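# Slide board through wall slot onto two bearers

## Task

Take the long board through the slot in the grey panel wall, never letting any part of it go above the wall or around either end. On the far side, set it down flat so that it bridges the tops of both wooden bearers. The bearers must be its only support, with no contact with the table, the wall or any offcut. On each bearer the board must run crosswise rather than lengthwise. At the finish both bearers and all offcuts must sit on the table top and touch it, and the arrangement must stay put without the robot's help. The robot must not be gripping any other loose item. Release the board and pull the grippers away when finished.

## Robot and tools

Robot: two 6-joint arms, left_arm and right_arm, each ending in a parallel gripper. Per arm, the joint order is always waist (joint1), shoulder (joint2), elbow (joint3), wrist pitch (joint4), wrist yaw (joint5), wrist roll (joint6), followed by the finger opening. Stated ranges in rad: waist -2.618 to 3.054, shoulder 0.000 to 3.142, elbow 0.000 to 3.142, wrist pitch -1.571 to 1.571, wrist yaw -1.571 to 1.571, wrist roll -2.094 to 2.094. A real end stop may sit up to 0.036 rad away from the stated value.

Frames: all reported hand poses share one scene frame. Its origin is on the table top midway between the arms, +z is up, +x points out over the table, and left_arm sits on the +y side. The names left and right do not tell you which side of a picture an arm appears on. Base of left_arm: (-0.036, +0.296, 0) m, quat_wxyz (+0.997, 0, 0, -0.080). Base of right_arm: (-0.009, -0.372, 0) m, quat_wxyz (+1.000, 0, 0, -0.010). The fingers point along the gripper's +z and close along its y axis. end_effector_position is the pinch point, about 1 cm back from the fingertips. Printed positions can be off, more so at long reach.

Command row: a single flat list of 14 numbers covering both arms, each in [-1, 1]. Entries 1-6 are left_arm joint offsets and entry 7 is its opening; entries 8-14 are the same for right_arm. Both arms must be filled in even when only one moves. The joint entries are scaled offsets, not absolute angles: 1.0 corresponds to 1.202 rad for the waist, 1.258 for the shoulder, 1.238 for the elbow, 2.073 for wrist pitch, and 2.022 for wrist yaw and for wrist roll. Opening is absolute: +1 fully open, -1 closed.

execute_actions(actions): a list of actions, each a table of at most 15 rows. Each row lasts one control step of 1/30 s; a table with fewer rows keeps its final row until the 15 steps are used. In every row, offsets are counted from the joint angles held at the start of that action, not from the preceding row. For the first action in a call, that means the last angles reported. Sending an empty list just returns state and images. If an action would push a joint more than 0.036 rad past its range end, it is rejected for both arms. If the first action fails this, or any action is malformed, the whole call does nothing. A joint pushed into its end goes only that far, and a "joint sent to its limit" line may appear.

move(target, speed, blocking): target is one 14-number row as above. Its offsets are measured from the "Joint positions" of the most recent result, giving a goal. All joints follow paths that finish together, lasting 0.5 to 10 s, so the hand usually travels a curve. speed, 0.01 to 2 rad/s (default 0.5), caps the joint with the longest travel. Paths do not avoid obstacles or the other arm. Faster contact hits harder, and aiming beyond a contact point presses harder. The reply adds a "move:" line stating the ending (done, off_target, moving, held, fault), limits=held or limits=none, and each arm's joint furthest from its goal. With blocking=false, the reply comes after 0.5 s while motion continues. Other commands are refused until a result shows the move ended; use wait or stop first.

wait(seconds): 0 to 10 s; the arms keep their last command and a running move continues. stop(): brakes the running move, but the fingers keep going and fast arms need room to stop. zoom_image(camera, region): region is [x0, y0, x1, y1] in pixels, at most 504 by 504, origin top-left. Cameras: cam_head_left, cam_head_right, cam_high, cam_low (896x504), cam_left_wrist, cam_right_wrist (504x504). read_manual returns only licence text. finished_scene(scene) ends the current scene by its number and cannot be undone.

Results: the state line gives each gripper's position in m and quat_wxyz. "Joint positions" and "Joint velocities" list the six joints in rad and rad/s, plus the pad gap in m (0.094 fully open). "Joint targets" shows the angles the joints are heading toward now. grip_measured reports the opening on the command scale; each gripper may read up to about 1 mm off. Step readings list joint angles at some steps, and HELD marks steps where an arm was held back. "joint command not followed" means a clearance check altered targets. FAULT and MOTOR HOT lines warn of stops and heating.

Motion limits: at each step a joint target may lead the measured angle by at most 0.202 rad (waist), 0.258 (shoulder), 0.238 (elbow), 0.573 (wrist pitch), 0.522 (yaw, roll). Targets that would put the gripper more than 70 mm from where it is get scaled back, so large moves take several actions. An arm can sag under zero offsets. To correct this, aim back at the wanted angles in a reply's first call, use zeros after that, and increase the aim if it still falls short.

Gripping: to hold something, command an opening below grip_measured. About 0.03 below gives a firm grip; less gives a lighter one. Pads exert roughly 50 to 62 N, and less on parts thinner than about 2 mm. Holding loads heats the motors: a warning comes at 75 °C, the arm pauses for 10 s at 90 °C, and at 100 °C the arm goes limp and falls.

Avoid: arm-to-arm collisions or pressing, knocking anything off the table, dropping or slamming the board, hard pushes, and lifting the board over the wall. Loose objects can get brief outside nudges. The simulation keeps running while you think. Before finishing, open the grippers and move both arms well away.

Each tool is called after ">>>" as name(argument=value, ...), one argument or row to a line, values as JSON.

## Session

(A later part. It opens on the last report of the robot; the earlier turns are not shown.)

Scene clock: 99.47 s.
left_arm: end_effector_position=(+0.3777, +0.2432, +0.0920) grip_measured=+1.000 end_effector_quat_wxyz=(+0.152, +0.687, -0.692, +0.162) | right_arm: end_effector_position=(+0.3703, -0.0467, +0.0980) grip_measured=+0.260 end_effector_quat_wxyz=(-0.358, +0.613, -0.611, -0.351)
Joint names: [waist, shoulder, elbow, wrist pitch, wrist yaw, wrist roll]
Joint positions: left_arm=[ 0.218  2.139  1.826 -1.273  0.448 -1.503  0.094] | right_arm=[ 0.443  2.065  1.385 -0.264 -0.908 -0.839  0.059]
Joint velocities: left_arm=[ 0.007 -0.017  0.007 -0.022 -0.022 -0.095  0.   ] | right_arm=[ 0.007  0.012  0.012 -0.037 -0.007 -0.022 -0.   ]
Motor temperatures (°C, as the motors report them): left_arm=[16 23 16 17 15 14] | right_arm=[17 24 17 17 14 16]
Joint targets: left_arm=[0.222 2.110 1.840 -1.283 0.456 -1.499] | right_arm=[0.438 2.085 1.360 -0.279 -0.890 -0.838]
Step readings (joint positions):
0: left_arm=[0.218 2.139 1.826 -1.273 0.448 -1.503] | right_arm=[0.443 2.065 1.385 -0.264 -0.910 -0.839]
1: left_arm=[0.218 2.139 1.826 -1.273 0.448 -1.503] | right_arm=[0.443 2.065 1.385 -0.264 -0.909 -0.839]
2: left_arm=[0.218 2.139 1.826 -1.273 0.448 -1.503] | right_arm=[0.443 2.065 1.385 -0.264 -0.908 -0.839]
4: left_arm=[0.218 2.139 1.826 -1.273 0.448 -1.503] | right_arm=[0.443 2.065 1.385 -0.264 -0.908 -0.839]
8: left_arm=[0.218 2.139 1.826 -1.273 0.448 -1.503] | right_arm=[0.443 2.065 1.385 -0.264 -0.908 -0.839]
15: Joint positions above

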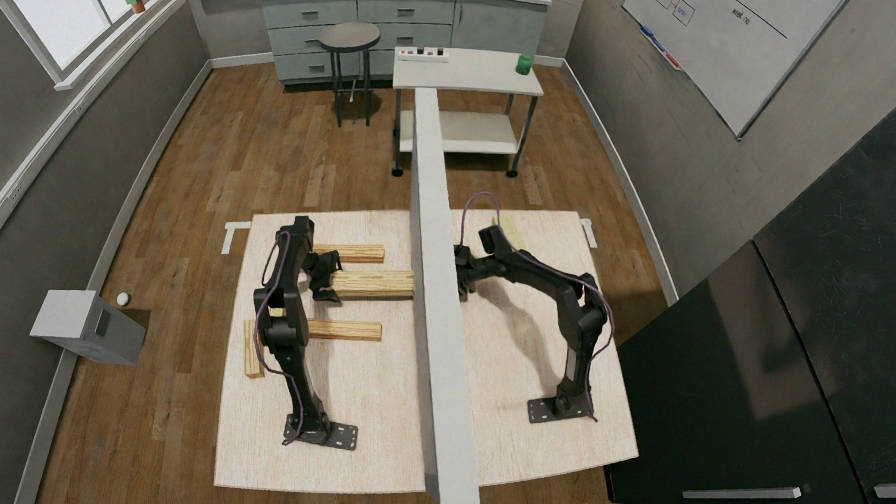

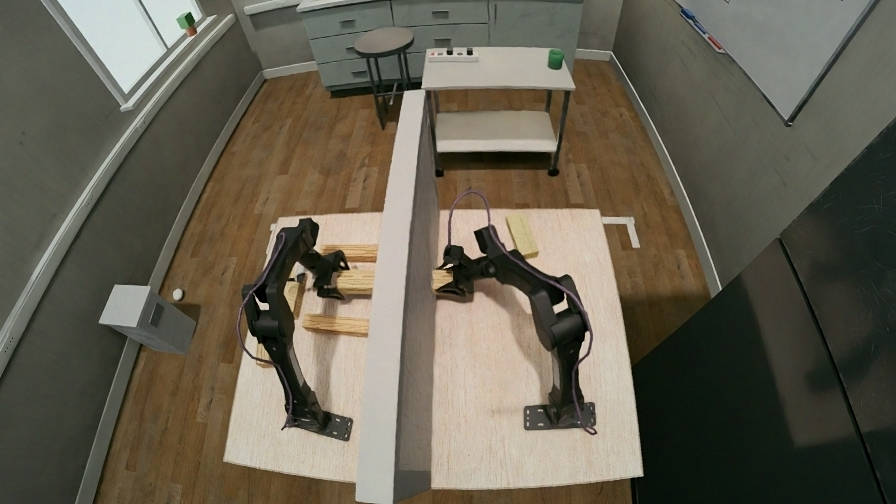

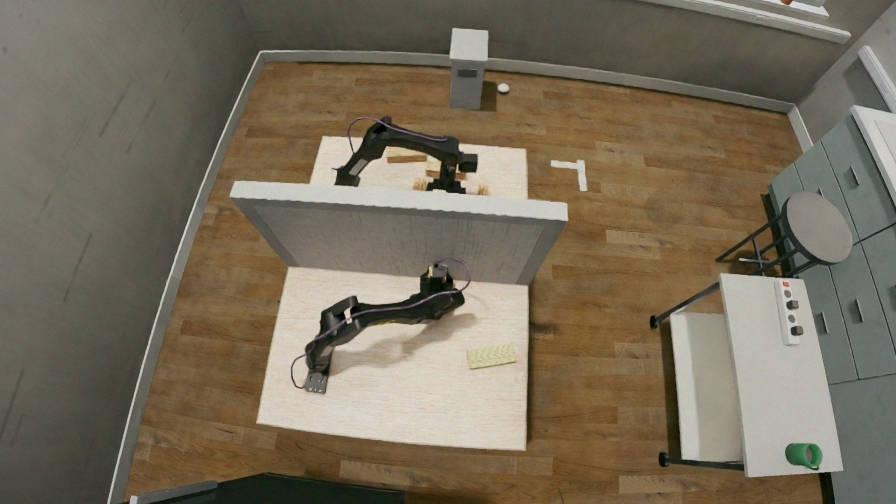

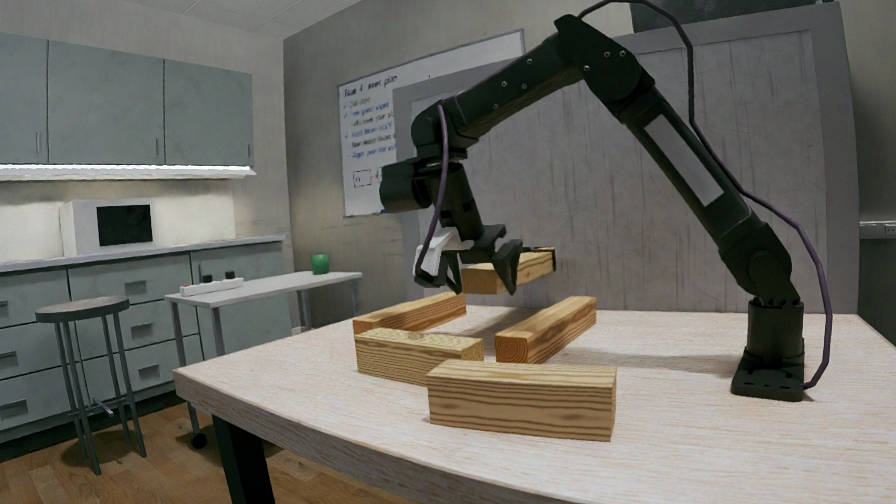

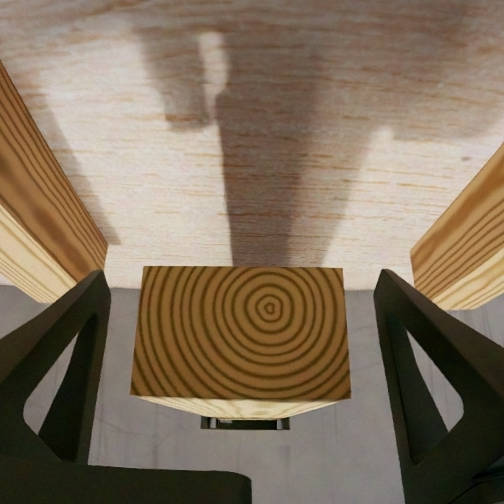

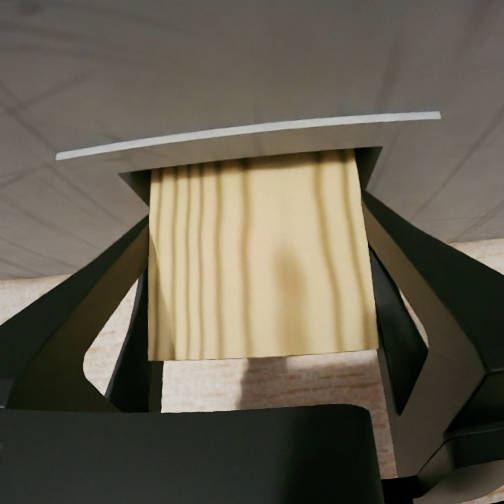

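>>> execute_actions(
  actions=[
    [[-0.0024,0.0001,0.0251,-0.0003,-0.0019,-0.0015,1,-0.004,0.0159,-0.0202,-0.0072,0.0089,0.0005,0.15],[-0.0091,0.0004,0.0281,-0.0013,-0.0071,-0.0057,1,-0.004,0.0159,-0.0202,-0.0072,0.0089,0.0005,0.15],[-0.0195,0.0009,0.0327,-0.0028,-0.0152,-0.0121,1,-0.004,0.0159,-0.0202,-0.0072,0.0089,0.0005,0.15],[-0.0328,0.0015,0.0386,-0.0048,-0.0256,-0.0205,1,-0.004,0.0159,-0.0202,-0.0072,0.0089,0.0005,0.15],[-0.0485,0.0023,0.0456,-0.0071,-0.0378,-0.0303,1,-0.004,0.0159,-0.0202,-0.0072,0.0089,0.0005,0.15],[-0.0659,0.0031,0.0534,-0.0096,-0.0513,-0.0411,1,-0.004,0.0159,-0.0202,-0.0072,0.0089,0.0005,0.15],[-0.0843,0.0039,0.0615,-0.0122,-0.0656,-0.0526,1,-0.004,0.0159,-0.0202,-0.0072,0.0089,0.0005,0.15],[-0.1029,0.0048,0.0699,-0.0150,-0.0801,-0.0642,1,-0.004,0.0159,-0.0202,-0.0072,0.0089,0.0005,0.15],[-0.1213,0.0056,0.0780,-0.0176,-0.0944,-0.0757,1,-0.004,0.0159,-0.0202,-0.0072,0.0089,0.0005,0.15],[-0.1387,0.0064,0.0858,-0.0201,-0.1079,-0.0865,1,-0.004,0.0159,-0.0202,-0.0072,0.0089,0.0005,0.15],[-0.1544,0.0072,0.0928,-0.0224,-0.1201,-0.0963,1,-0.004,0.0159,-0.0202,-0.0072,0.0089,0.0005,0.15],[-0.1677,0.0078,0.0987,-0.0244,-0.1305,-0.1047,1,-0.004,0.0159,-0.0202,-0.0072,0.0089,0.0005,0.15],[-0.1781,0.0083,0.1033,-0.0259,-0.1386,-0.1111,1,-0.004,0.0159,-0.0202,-0.0072,0.0089,0.0005,0.15],[-0.1848,0.0086,0.1063,-0.0269,-0.1438,-0.1153,1,-0.004,0.0159,-0.0202,-0.0072,0.0089,0.0005,0.15],[-0.1872,0.0087,0.1074,-0.0272,-0.1457,-0.1168,1,-0.004,0.0159,-0.0202,-0.0072,0.0089,0.0005,0.15]],
  ],
)

>>> wait(
  seconds=0.3,
)

Scene clock: 100.73 s.
left_arm: end_effector_position=(+0.3811, +0.1848, +0.1050) grip_measured=+1.000 end_effector_quat_wxyz=(+0.074, +0.679, -0.724, +0.096) | right_arm: end_effector_position=(+0.3703, -0.0467, +0.0980) grip_measured=+0.260 end_effector_quat_wxyz=(-0.358, +0.613, -0.611, -0.351)
Joint names: [waist, shoulder, elbow, wrist pitch, wrist yaw, wrist roll]
Joint positions: left_arm=[-0.005  2.139  1.926 -1.293  0.236 -1.68   0.094] | right_arm=[ 0.443  2.065  1.385 -0.264 -0.908 -0.839  0.059]
Joint velocities: left_arm=[-0.447 -0.017  0.125 -0.022 -0.344 -0.286  0.   ] | right_arm=[ 0.007 -0.002 -0.012  0.022 -0.007 -0.037 -0.   ]
Motor temperatures (°C, as the motors report them): left_arm=[16 23 16 17 15 14] | right_arm=[17 24 16 17 14 16]
Joint targets: left_arm=[-0.007 2.150 1.960 -1.329 0.154 -1.739] | right_arm=[0.438 2.085 1.360 -0.279 -0.890 -0.838]
Step readings (joint positions):
0: left_arm=[0.218 2.139 1.826 -1.273 0.448 -1.503] | right_arm=[0.443 2.065 1.385 -0.264 -0.908 -0.839]
1: left_arm=[0.218 2.139 1.826 -1.273 0.448 -1.503] | right_arm=[0.443 2.065 1.385 -0.264 -0.908 -0.839]
2: left_arm=[0.218 2.139 1.826 -1.273 0.448 -1.504] | right_arm=[0.443 2.065 1.385 -0.264 -0.908 -0.839]
4: left_arm=[0.213 2.139 1.829 -1.274 0.436 -1.513] | right_arm=[0.443 2.065 1.385 -0.264 -0.908 -0.839]
8: left_arm=[0.159 2.139 1.863 -1.279 0.371 -1.562] | right_arm=[0.443 2.065 1.385 -0.264 -0.908 -0.839]
15: Joint positions above

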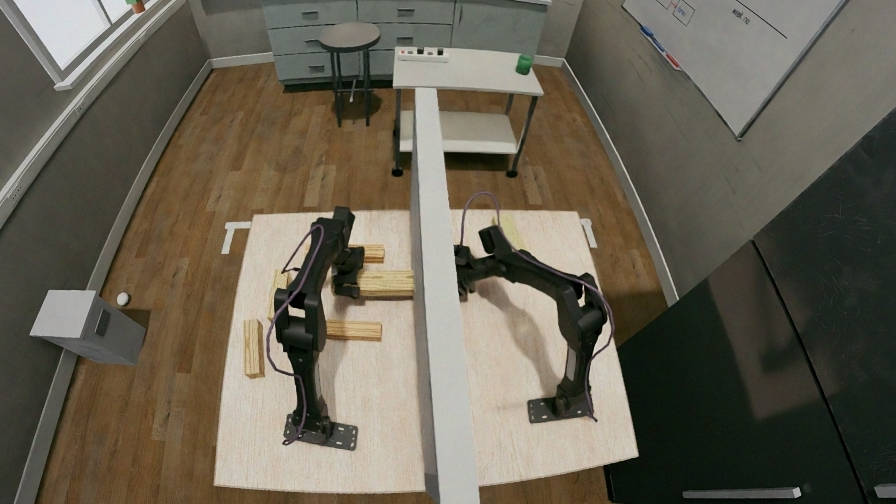

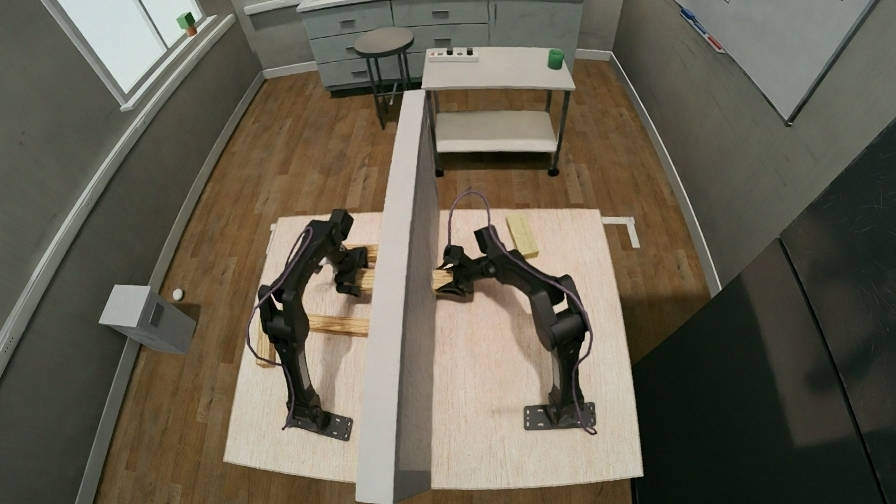

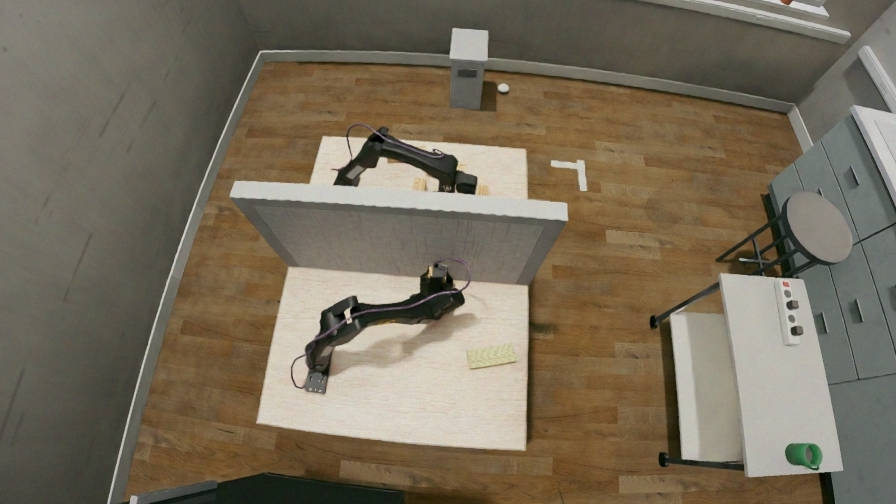

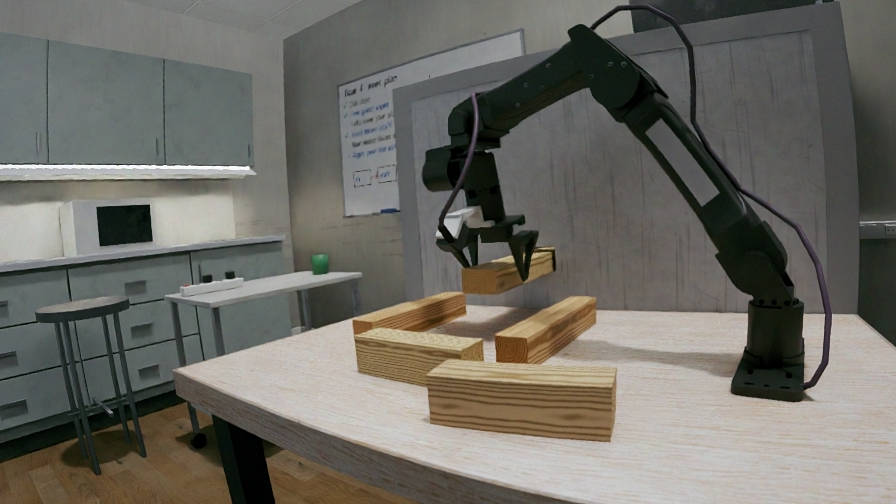

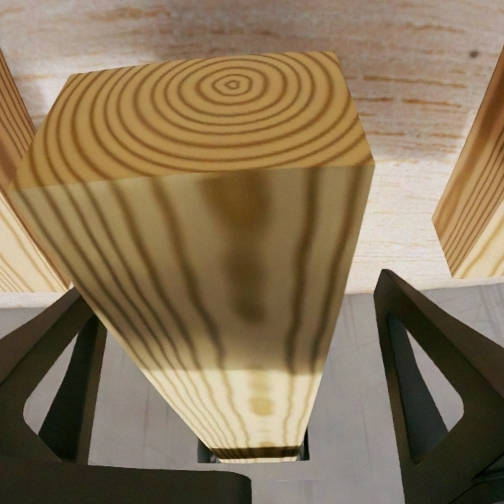

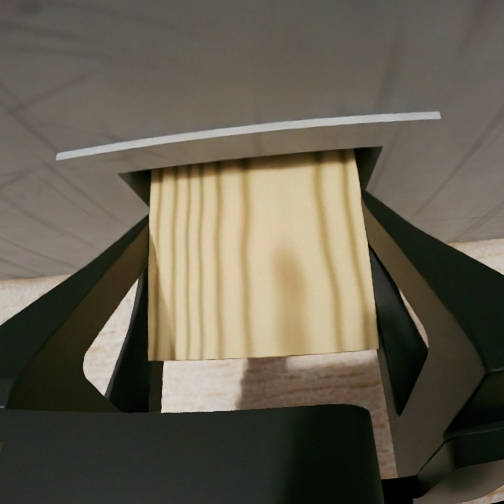

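Scene clock: 101.03 s.
left_arm: end_effector_position=(+0.3795, +0.1918, +0.1038) grip_measured=+1.000 end_effector_quat_wxyz=(+0.057, +0.696, -0.712, +0.074) | right_arm: end_effector_position=(+0.3703, -0.0467, +0.0980) grip_measured=+0.260 end_effector_quat_wxyz=(-0.358, +0.613, -0.611, -0.351)
Joint names: [waist, shoulder, elbow, wrist pitch, wrist yaw, wrist roll]
Joint positions: left_arm=[-0.013  2.139  1.931 -1.308  0.178 -1.727  0.094] | right_arm=[ 0.443  2.065  1.385 -0.264 -0.908 -0.839  0.059]
Joint velocities: left_arm=[ 0.022 -0.022 -0.012 -0.051 -0.095 -0.007  0.   ] | right_arm=[-0.012 -0.012 -0.017  0.007 -0.081  0.007 -0.001]
Motor temperatures (°C, as the motors report them): left_arm=[16 23 16 17 15 14] | right_arm=[17 24 16 17 14 16]
Joint targets: left_arm=[-0.008 2.150 1.960 -1.329 0.154 -1.739] | right_arm=[0.438 2.085 1.360 -0.279 -0.890 -0.838]
wait: 0.30 s; no rest

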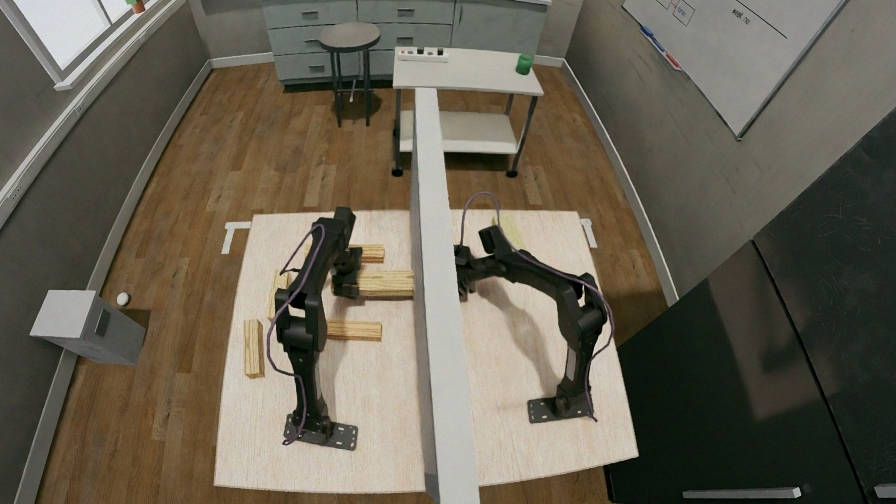

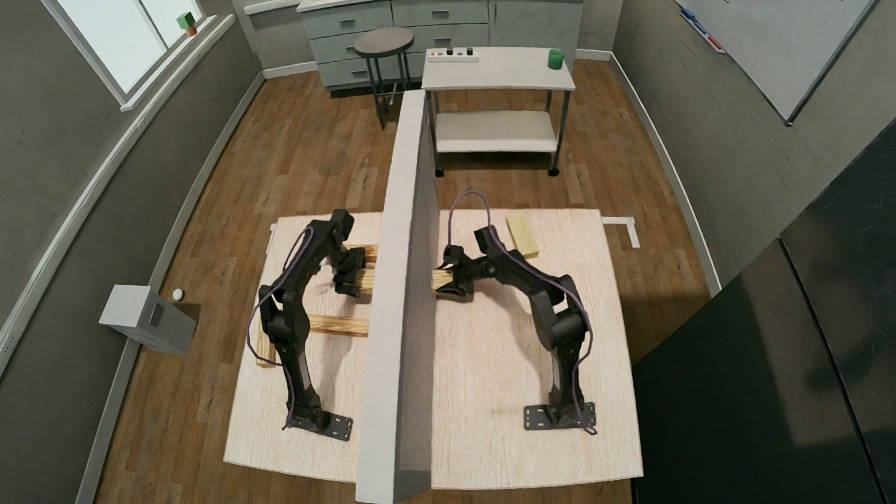

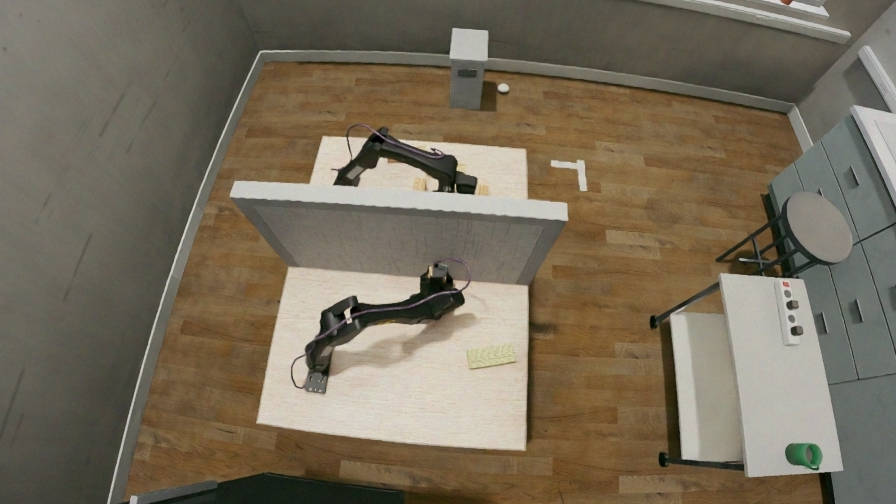

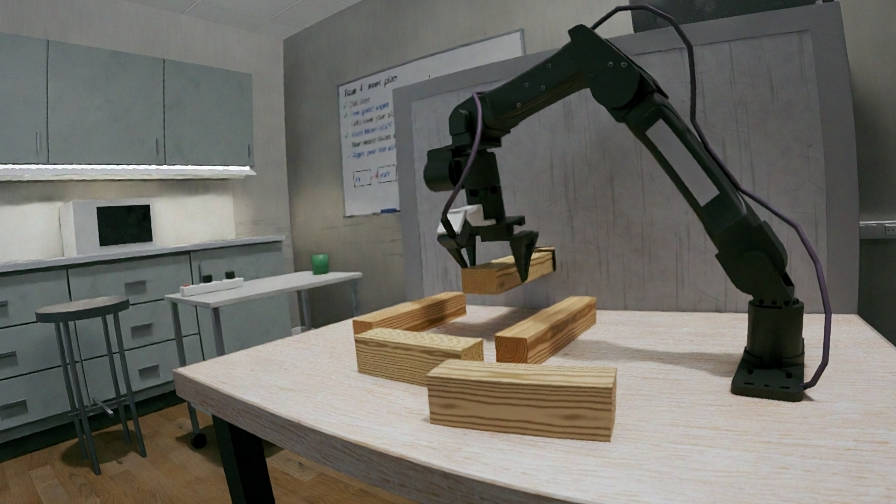

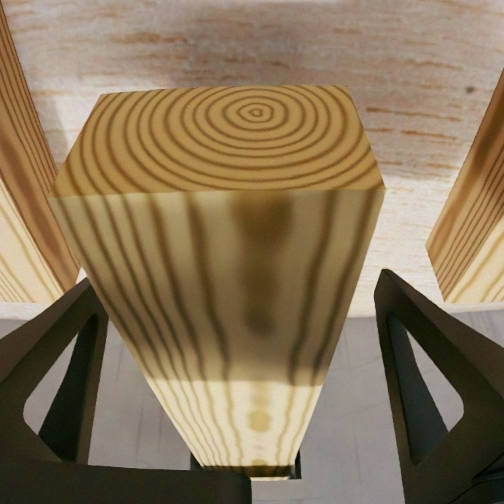

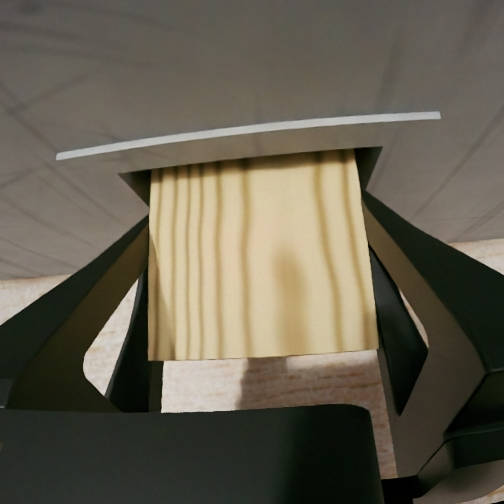

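>>> execute_actions(
  actions=[
    [[-0.0012,0.0126,0.0309,-0.0101,-0.0124,-0.0166,1,-0.004,0.0159,-0.0202,-0.0072,0.0089,0.0005,0.15],[-0.0047,0.0144,0.0335,-0.0102,-0.0124,-0.0216,1,-0.004,0.0159,-0.0202,-0.0072,0.0089,0.0005,0.15],[-0.0100,0.0170,0.0375,-0.0103,-0.0124,-0.0272,1,-0.004,0.0159,-0.0202,-0.0072,0.0089,0.0005,0.15],[-0.0169,0.0205,0.0426,-0.0105,-0.0124,-0.0331,1,-0.004,0.0159,-0.0202,-0.0072,0.0089,0.0005,0.15],[-0.0250,0.0246,0.0486,-0.0107,-0.0124,-0.0392,1,-0.004,0.0159,-0.0202,-0.0072,0.0089,0.0005,0.15],[-0.0340,0.0290,0.0553,-0.0109,-0.0124,-0.0451,1,-0.004,0.0159,-0.0202,-0.0072,0.0089,0.0005,0.15],[-0.0434,0.0338,0.0623,-0.0112,-0.0124,-0.0507,1,-0.004,0.0159,-0.0202,-0.0072,0.0089,0.0005,0.15],[-0.0531,0.0386,0.0695,-0.0114,-0.0124,-0.0557,1,-0.004,0.0159,-0.0202,-0.0072,0.0089,0.0005,0.15],[-0.0625,0.0434,0.0765,-0.0117,-0.0124,-0.0600,1,-0.004,0.0159,-0.0202,-0.0072,0.0089,0.0005,0.15],[-0.0715,0.0478,0.0832,-0.0119,-0.0124,-0.0634,1,-0.004,0.0159,-0.0202,-0.0072,0.0089,0.0005,0.15],[-0.0796,0.0519,0.0892,-0.0121,-0.0124,-0.0655,1,-0.004,0.0159,-0.0202,-0.0072,0.0089,0.0005,0.15],[-0.0865,0.0554,0.0943,-0.0123,-0.0124,-0.0663,1,-0.004,0.0159,-0.0202,-0.0072,0.0089,0.0005,0.15],[-0.0918,0.0580,0.0983,-0.0124,-0.0124,-0.0663,1,-0.004,0.0159,-0.0202,-0.0072,0.0089,0.0005,0.15],[-0.0953,0.0598,0.1009,-0.0125,-0.0124,-0.0663,1,-0.004,0.0159,-0.0202,-0.0072,0.0089,0.0005,0.15],[-0.0965,0.0604,0.1018,-0.0125,-0.0124,-0.0663,1,-0.004,0.0159,-0.0202,-0.0072,0.0089,0.0005,0.15]],
  ],
)

>>> wait(
  seconds=0.2,
)

Scene clock: 102.50 s.
left_arm: end_effector_position=(+0.3839, +0.1439, +0.1023) grip_measured=+1.000 end_effector_quat_wxyz=(+0.053, +0.697, -0.711, +0.073) | right_arm: end_effector_position=(+0.3703, -0.0467, +0.0980) grip_measured=+0.260 end_effector_quat_wxyz=(-0.358, +0.613, -0.611, -0.351)
Joint names: [waist, shoulder, elbow, wrist pitch, wrist yaw, wrist roll]
Joint positions: left_arm=[-0.124  2.199  2.021 -1.315  0.163 -1.841  0.094] | right_arm=[ 0.443  2.065  1.385 -0.264 -0.908 -0.839  0.059]
Joint velocities: left_arm=[-0.247  0.1    0.09   0.081  0.037 -0.066  0.   ] | right_arm=[-0.007  0.002  0.002  0.007 -0.007  0.022 -0.001]
Motor temperatures (°C, as the motors report them): left_arm=[16 23 17 17 15 14] | right_arm=[17 24 16 17 14 16]
Joint targets: left_arm=[-0.130 2.215 2.057 -1.334 0.153 -1.861] | right_arm=[0.438 2.085 1.360 -0.279 -0.890 -0.838]
Step readings (joint positions):
0: left_arm=[-0.012 2.139 1.931 -1.310 0.168 -1.734] | right_arm=[0.443 2.065 1.385 -0.264 -0.908 -0.839]
1: left_arm=[-0.012 2.139 1.931 -1.310 0.168 -1.737] | right_arm=[0.443 2.065 1.385 -0.264 -0.908 -0.839]
2: left_arm=[-0.012 2.139 1.931 -1.310 0.168 -1.743] | right_arm=[0.443 2.065 1.385 -0.264 -0.908 -0.839]
4: left_arm=[-0.014 2.143 1.940 -1.314 0.167 -1.757] | right_arm=[0.443 2.065 1.385 -0.264 -0.908 -0.839]
8: left_arm=[-0.038 2.162 1.973 -1.315 0.164 -1.794] | right_arm=[0.443 2.065 1.385 -0.264 -0.908 -0.839]
15: Joint positions above

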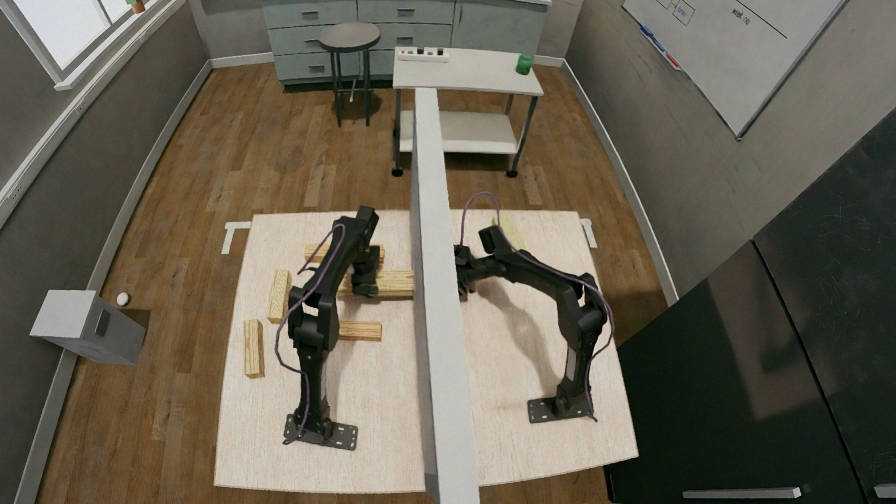

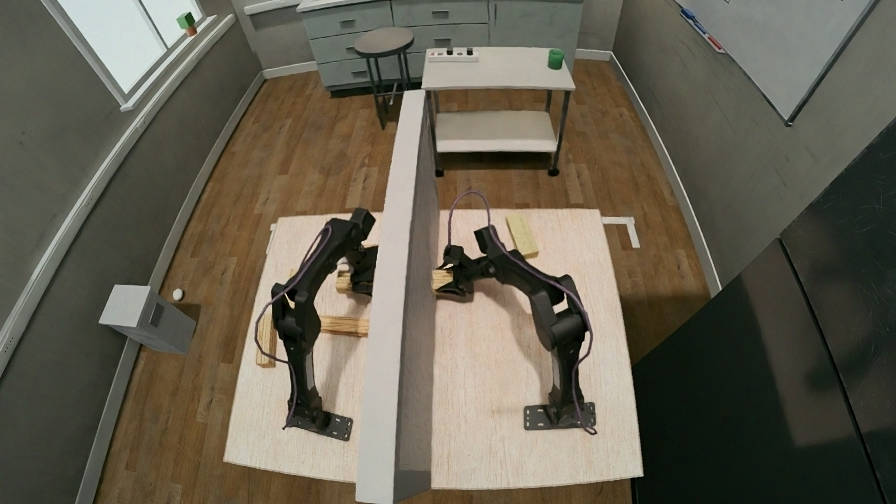

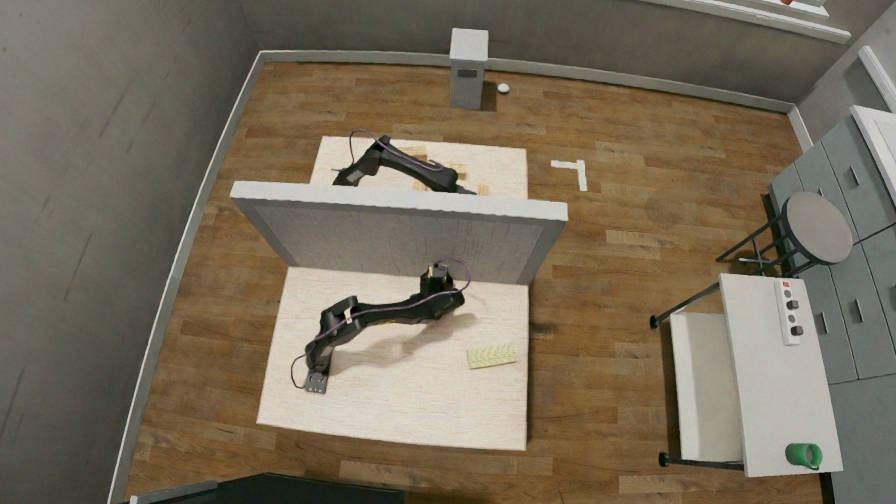

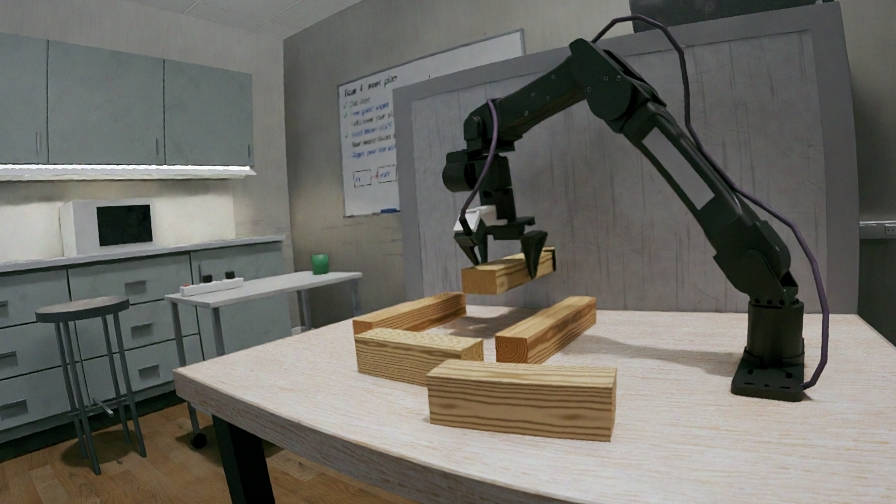

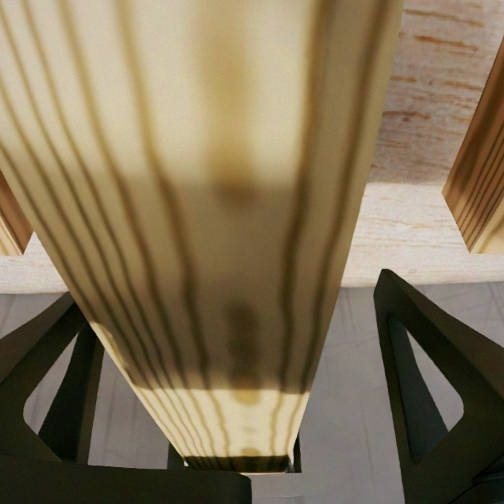

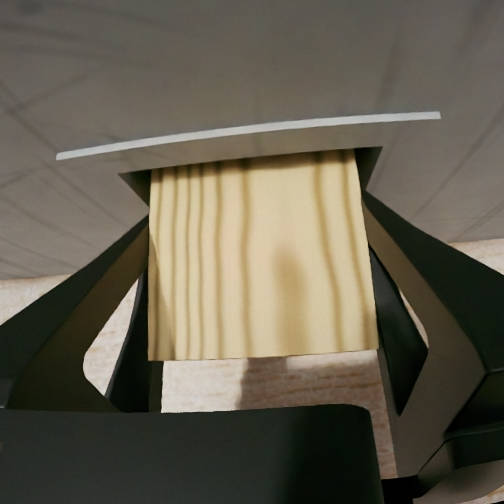

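Scene clock: 102.70 s.
left_arm: end_effector_position=(+0.3828, +0.1388, +0.1016) grip_measured=+1.000 end_effector_quat_wxyz=(+0.053, +0.697, -0.712, +0.072) | right_arm: end_effector_position=(+0.3703, -0.0467, +0.0980) grip_measured=+0.260 end_effector_quat_wxyz=(-0.358, +0.613, -0.611, -0.351)
Joint names: [waist, shoulder, elbow, wrist pitch, wrist yaw, wrist roll]
Joint positions: left_arm=[-0.136  2.203  2.024 -1.315  0.163 -1.852  0.094] | right_arm=[ 0.443  2.065  1.385 -0.264 -0.908 -0.839  0.059]
Joint velocities: left_arm=[-0.007 -0.007  0.017 -0.007 -0.051  0.007  0.   ] | right_arm=[-0.012 -0.002  0.002 -0.066  0.007 -0.051  0.   ]
Motor temperatures (°C, as the motors report them): left_arm=[16 23 17 17 15 14] | right_arm=[17 24 16 17 14 16]
Joint targets: left_arm=[-0.129 2.215 2.057 -1.334 0.153 -1.861] | right_arm=[0.438 2.085 1.360 -0.279 -0.890 -0.838]
wait: 0.20 s; no rest

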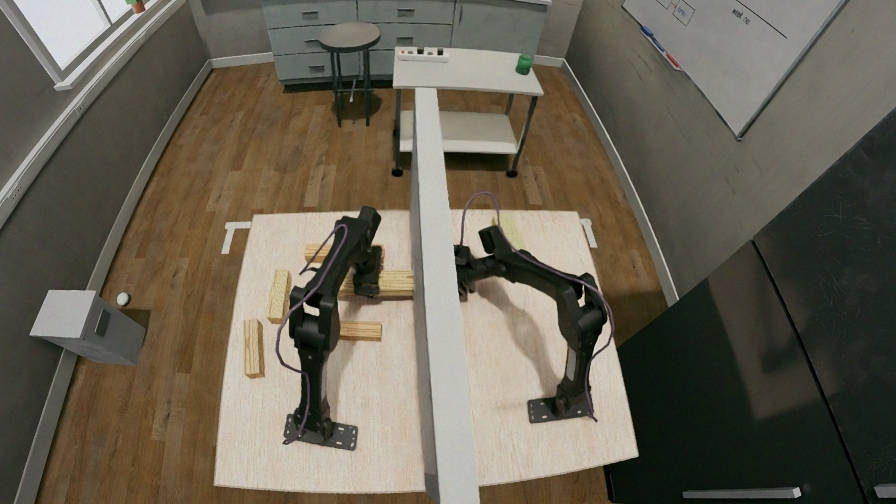

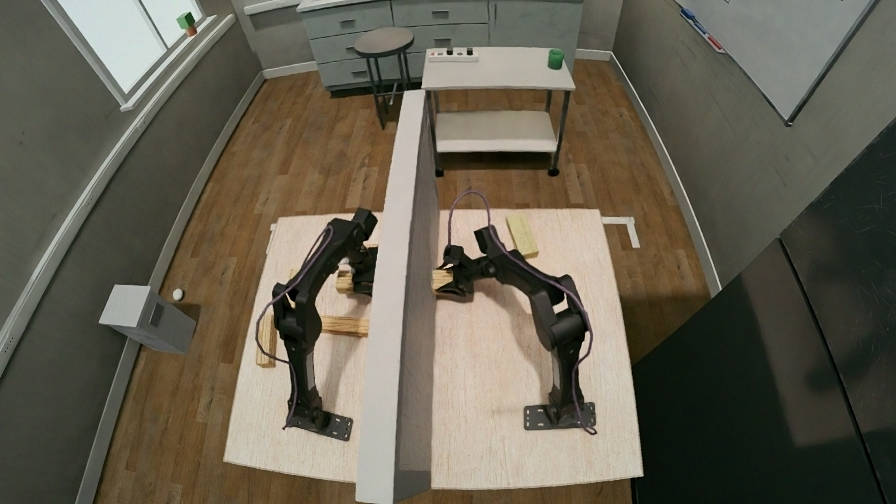

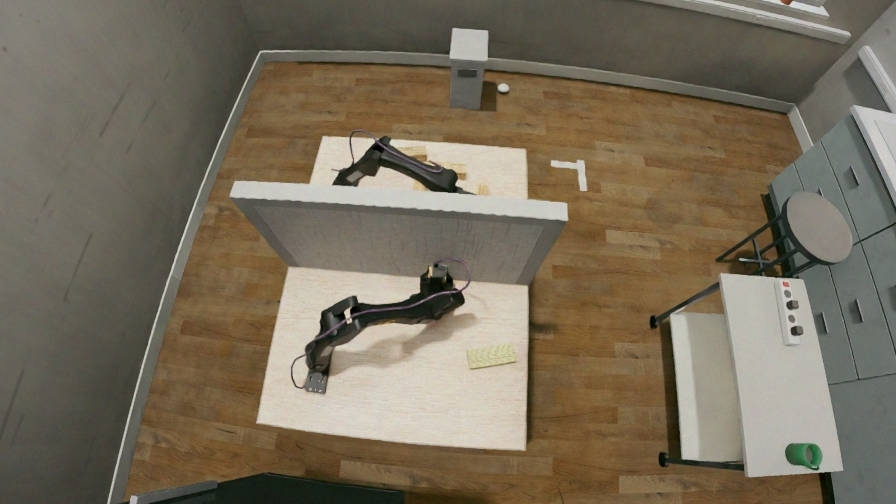

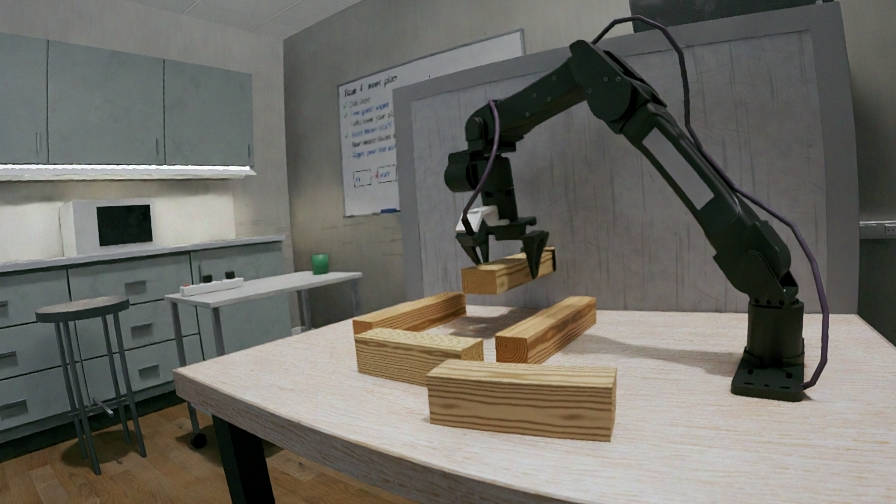

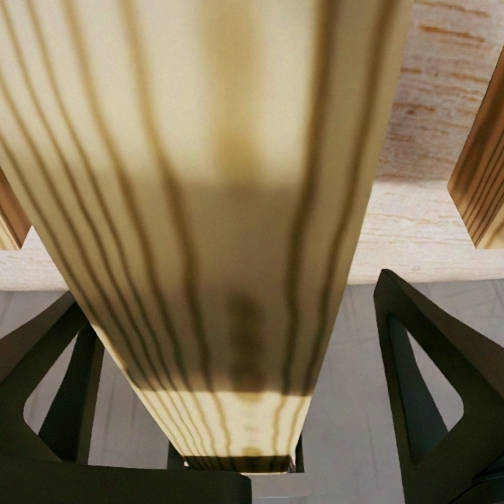

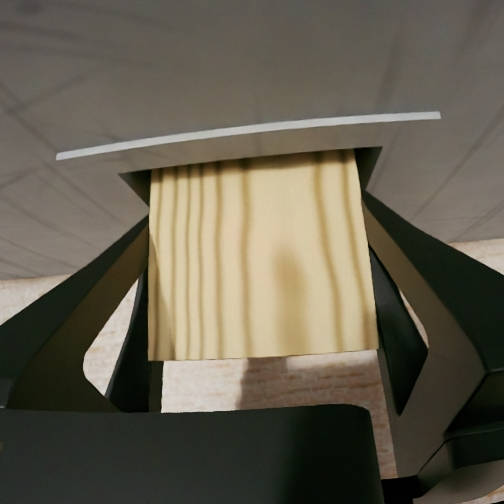

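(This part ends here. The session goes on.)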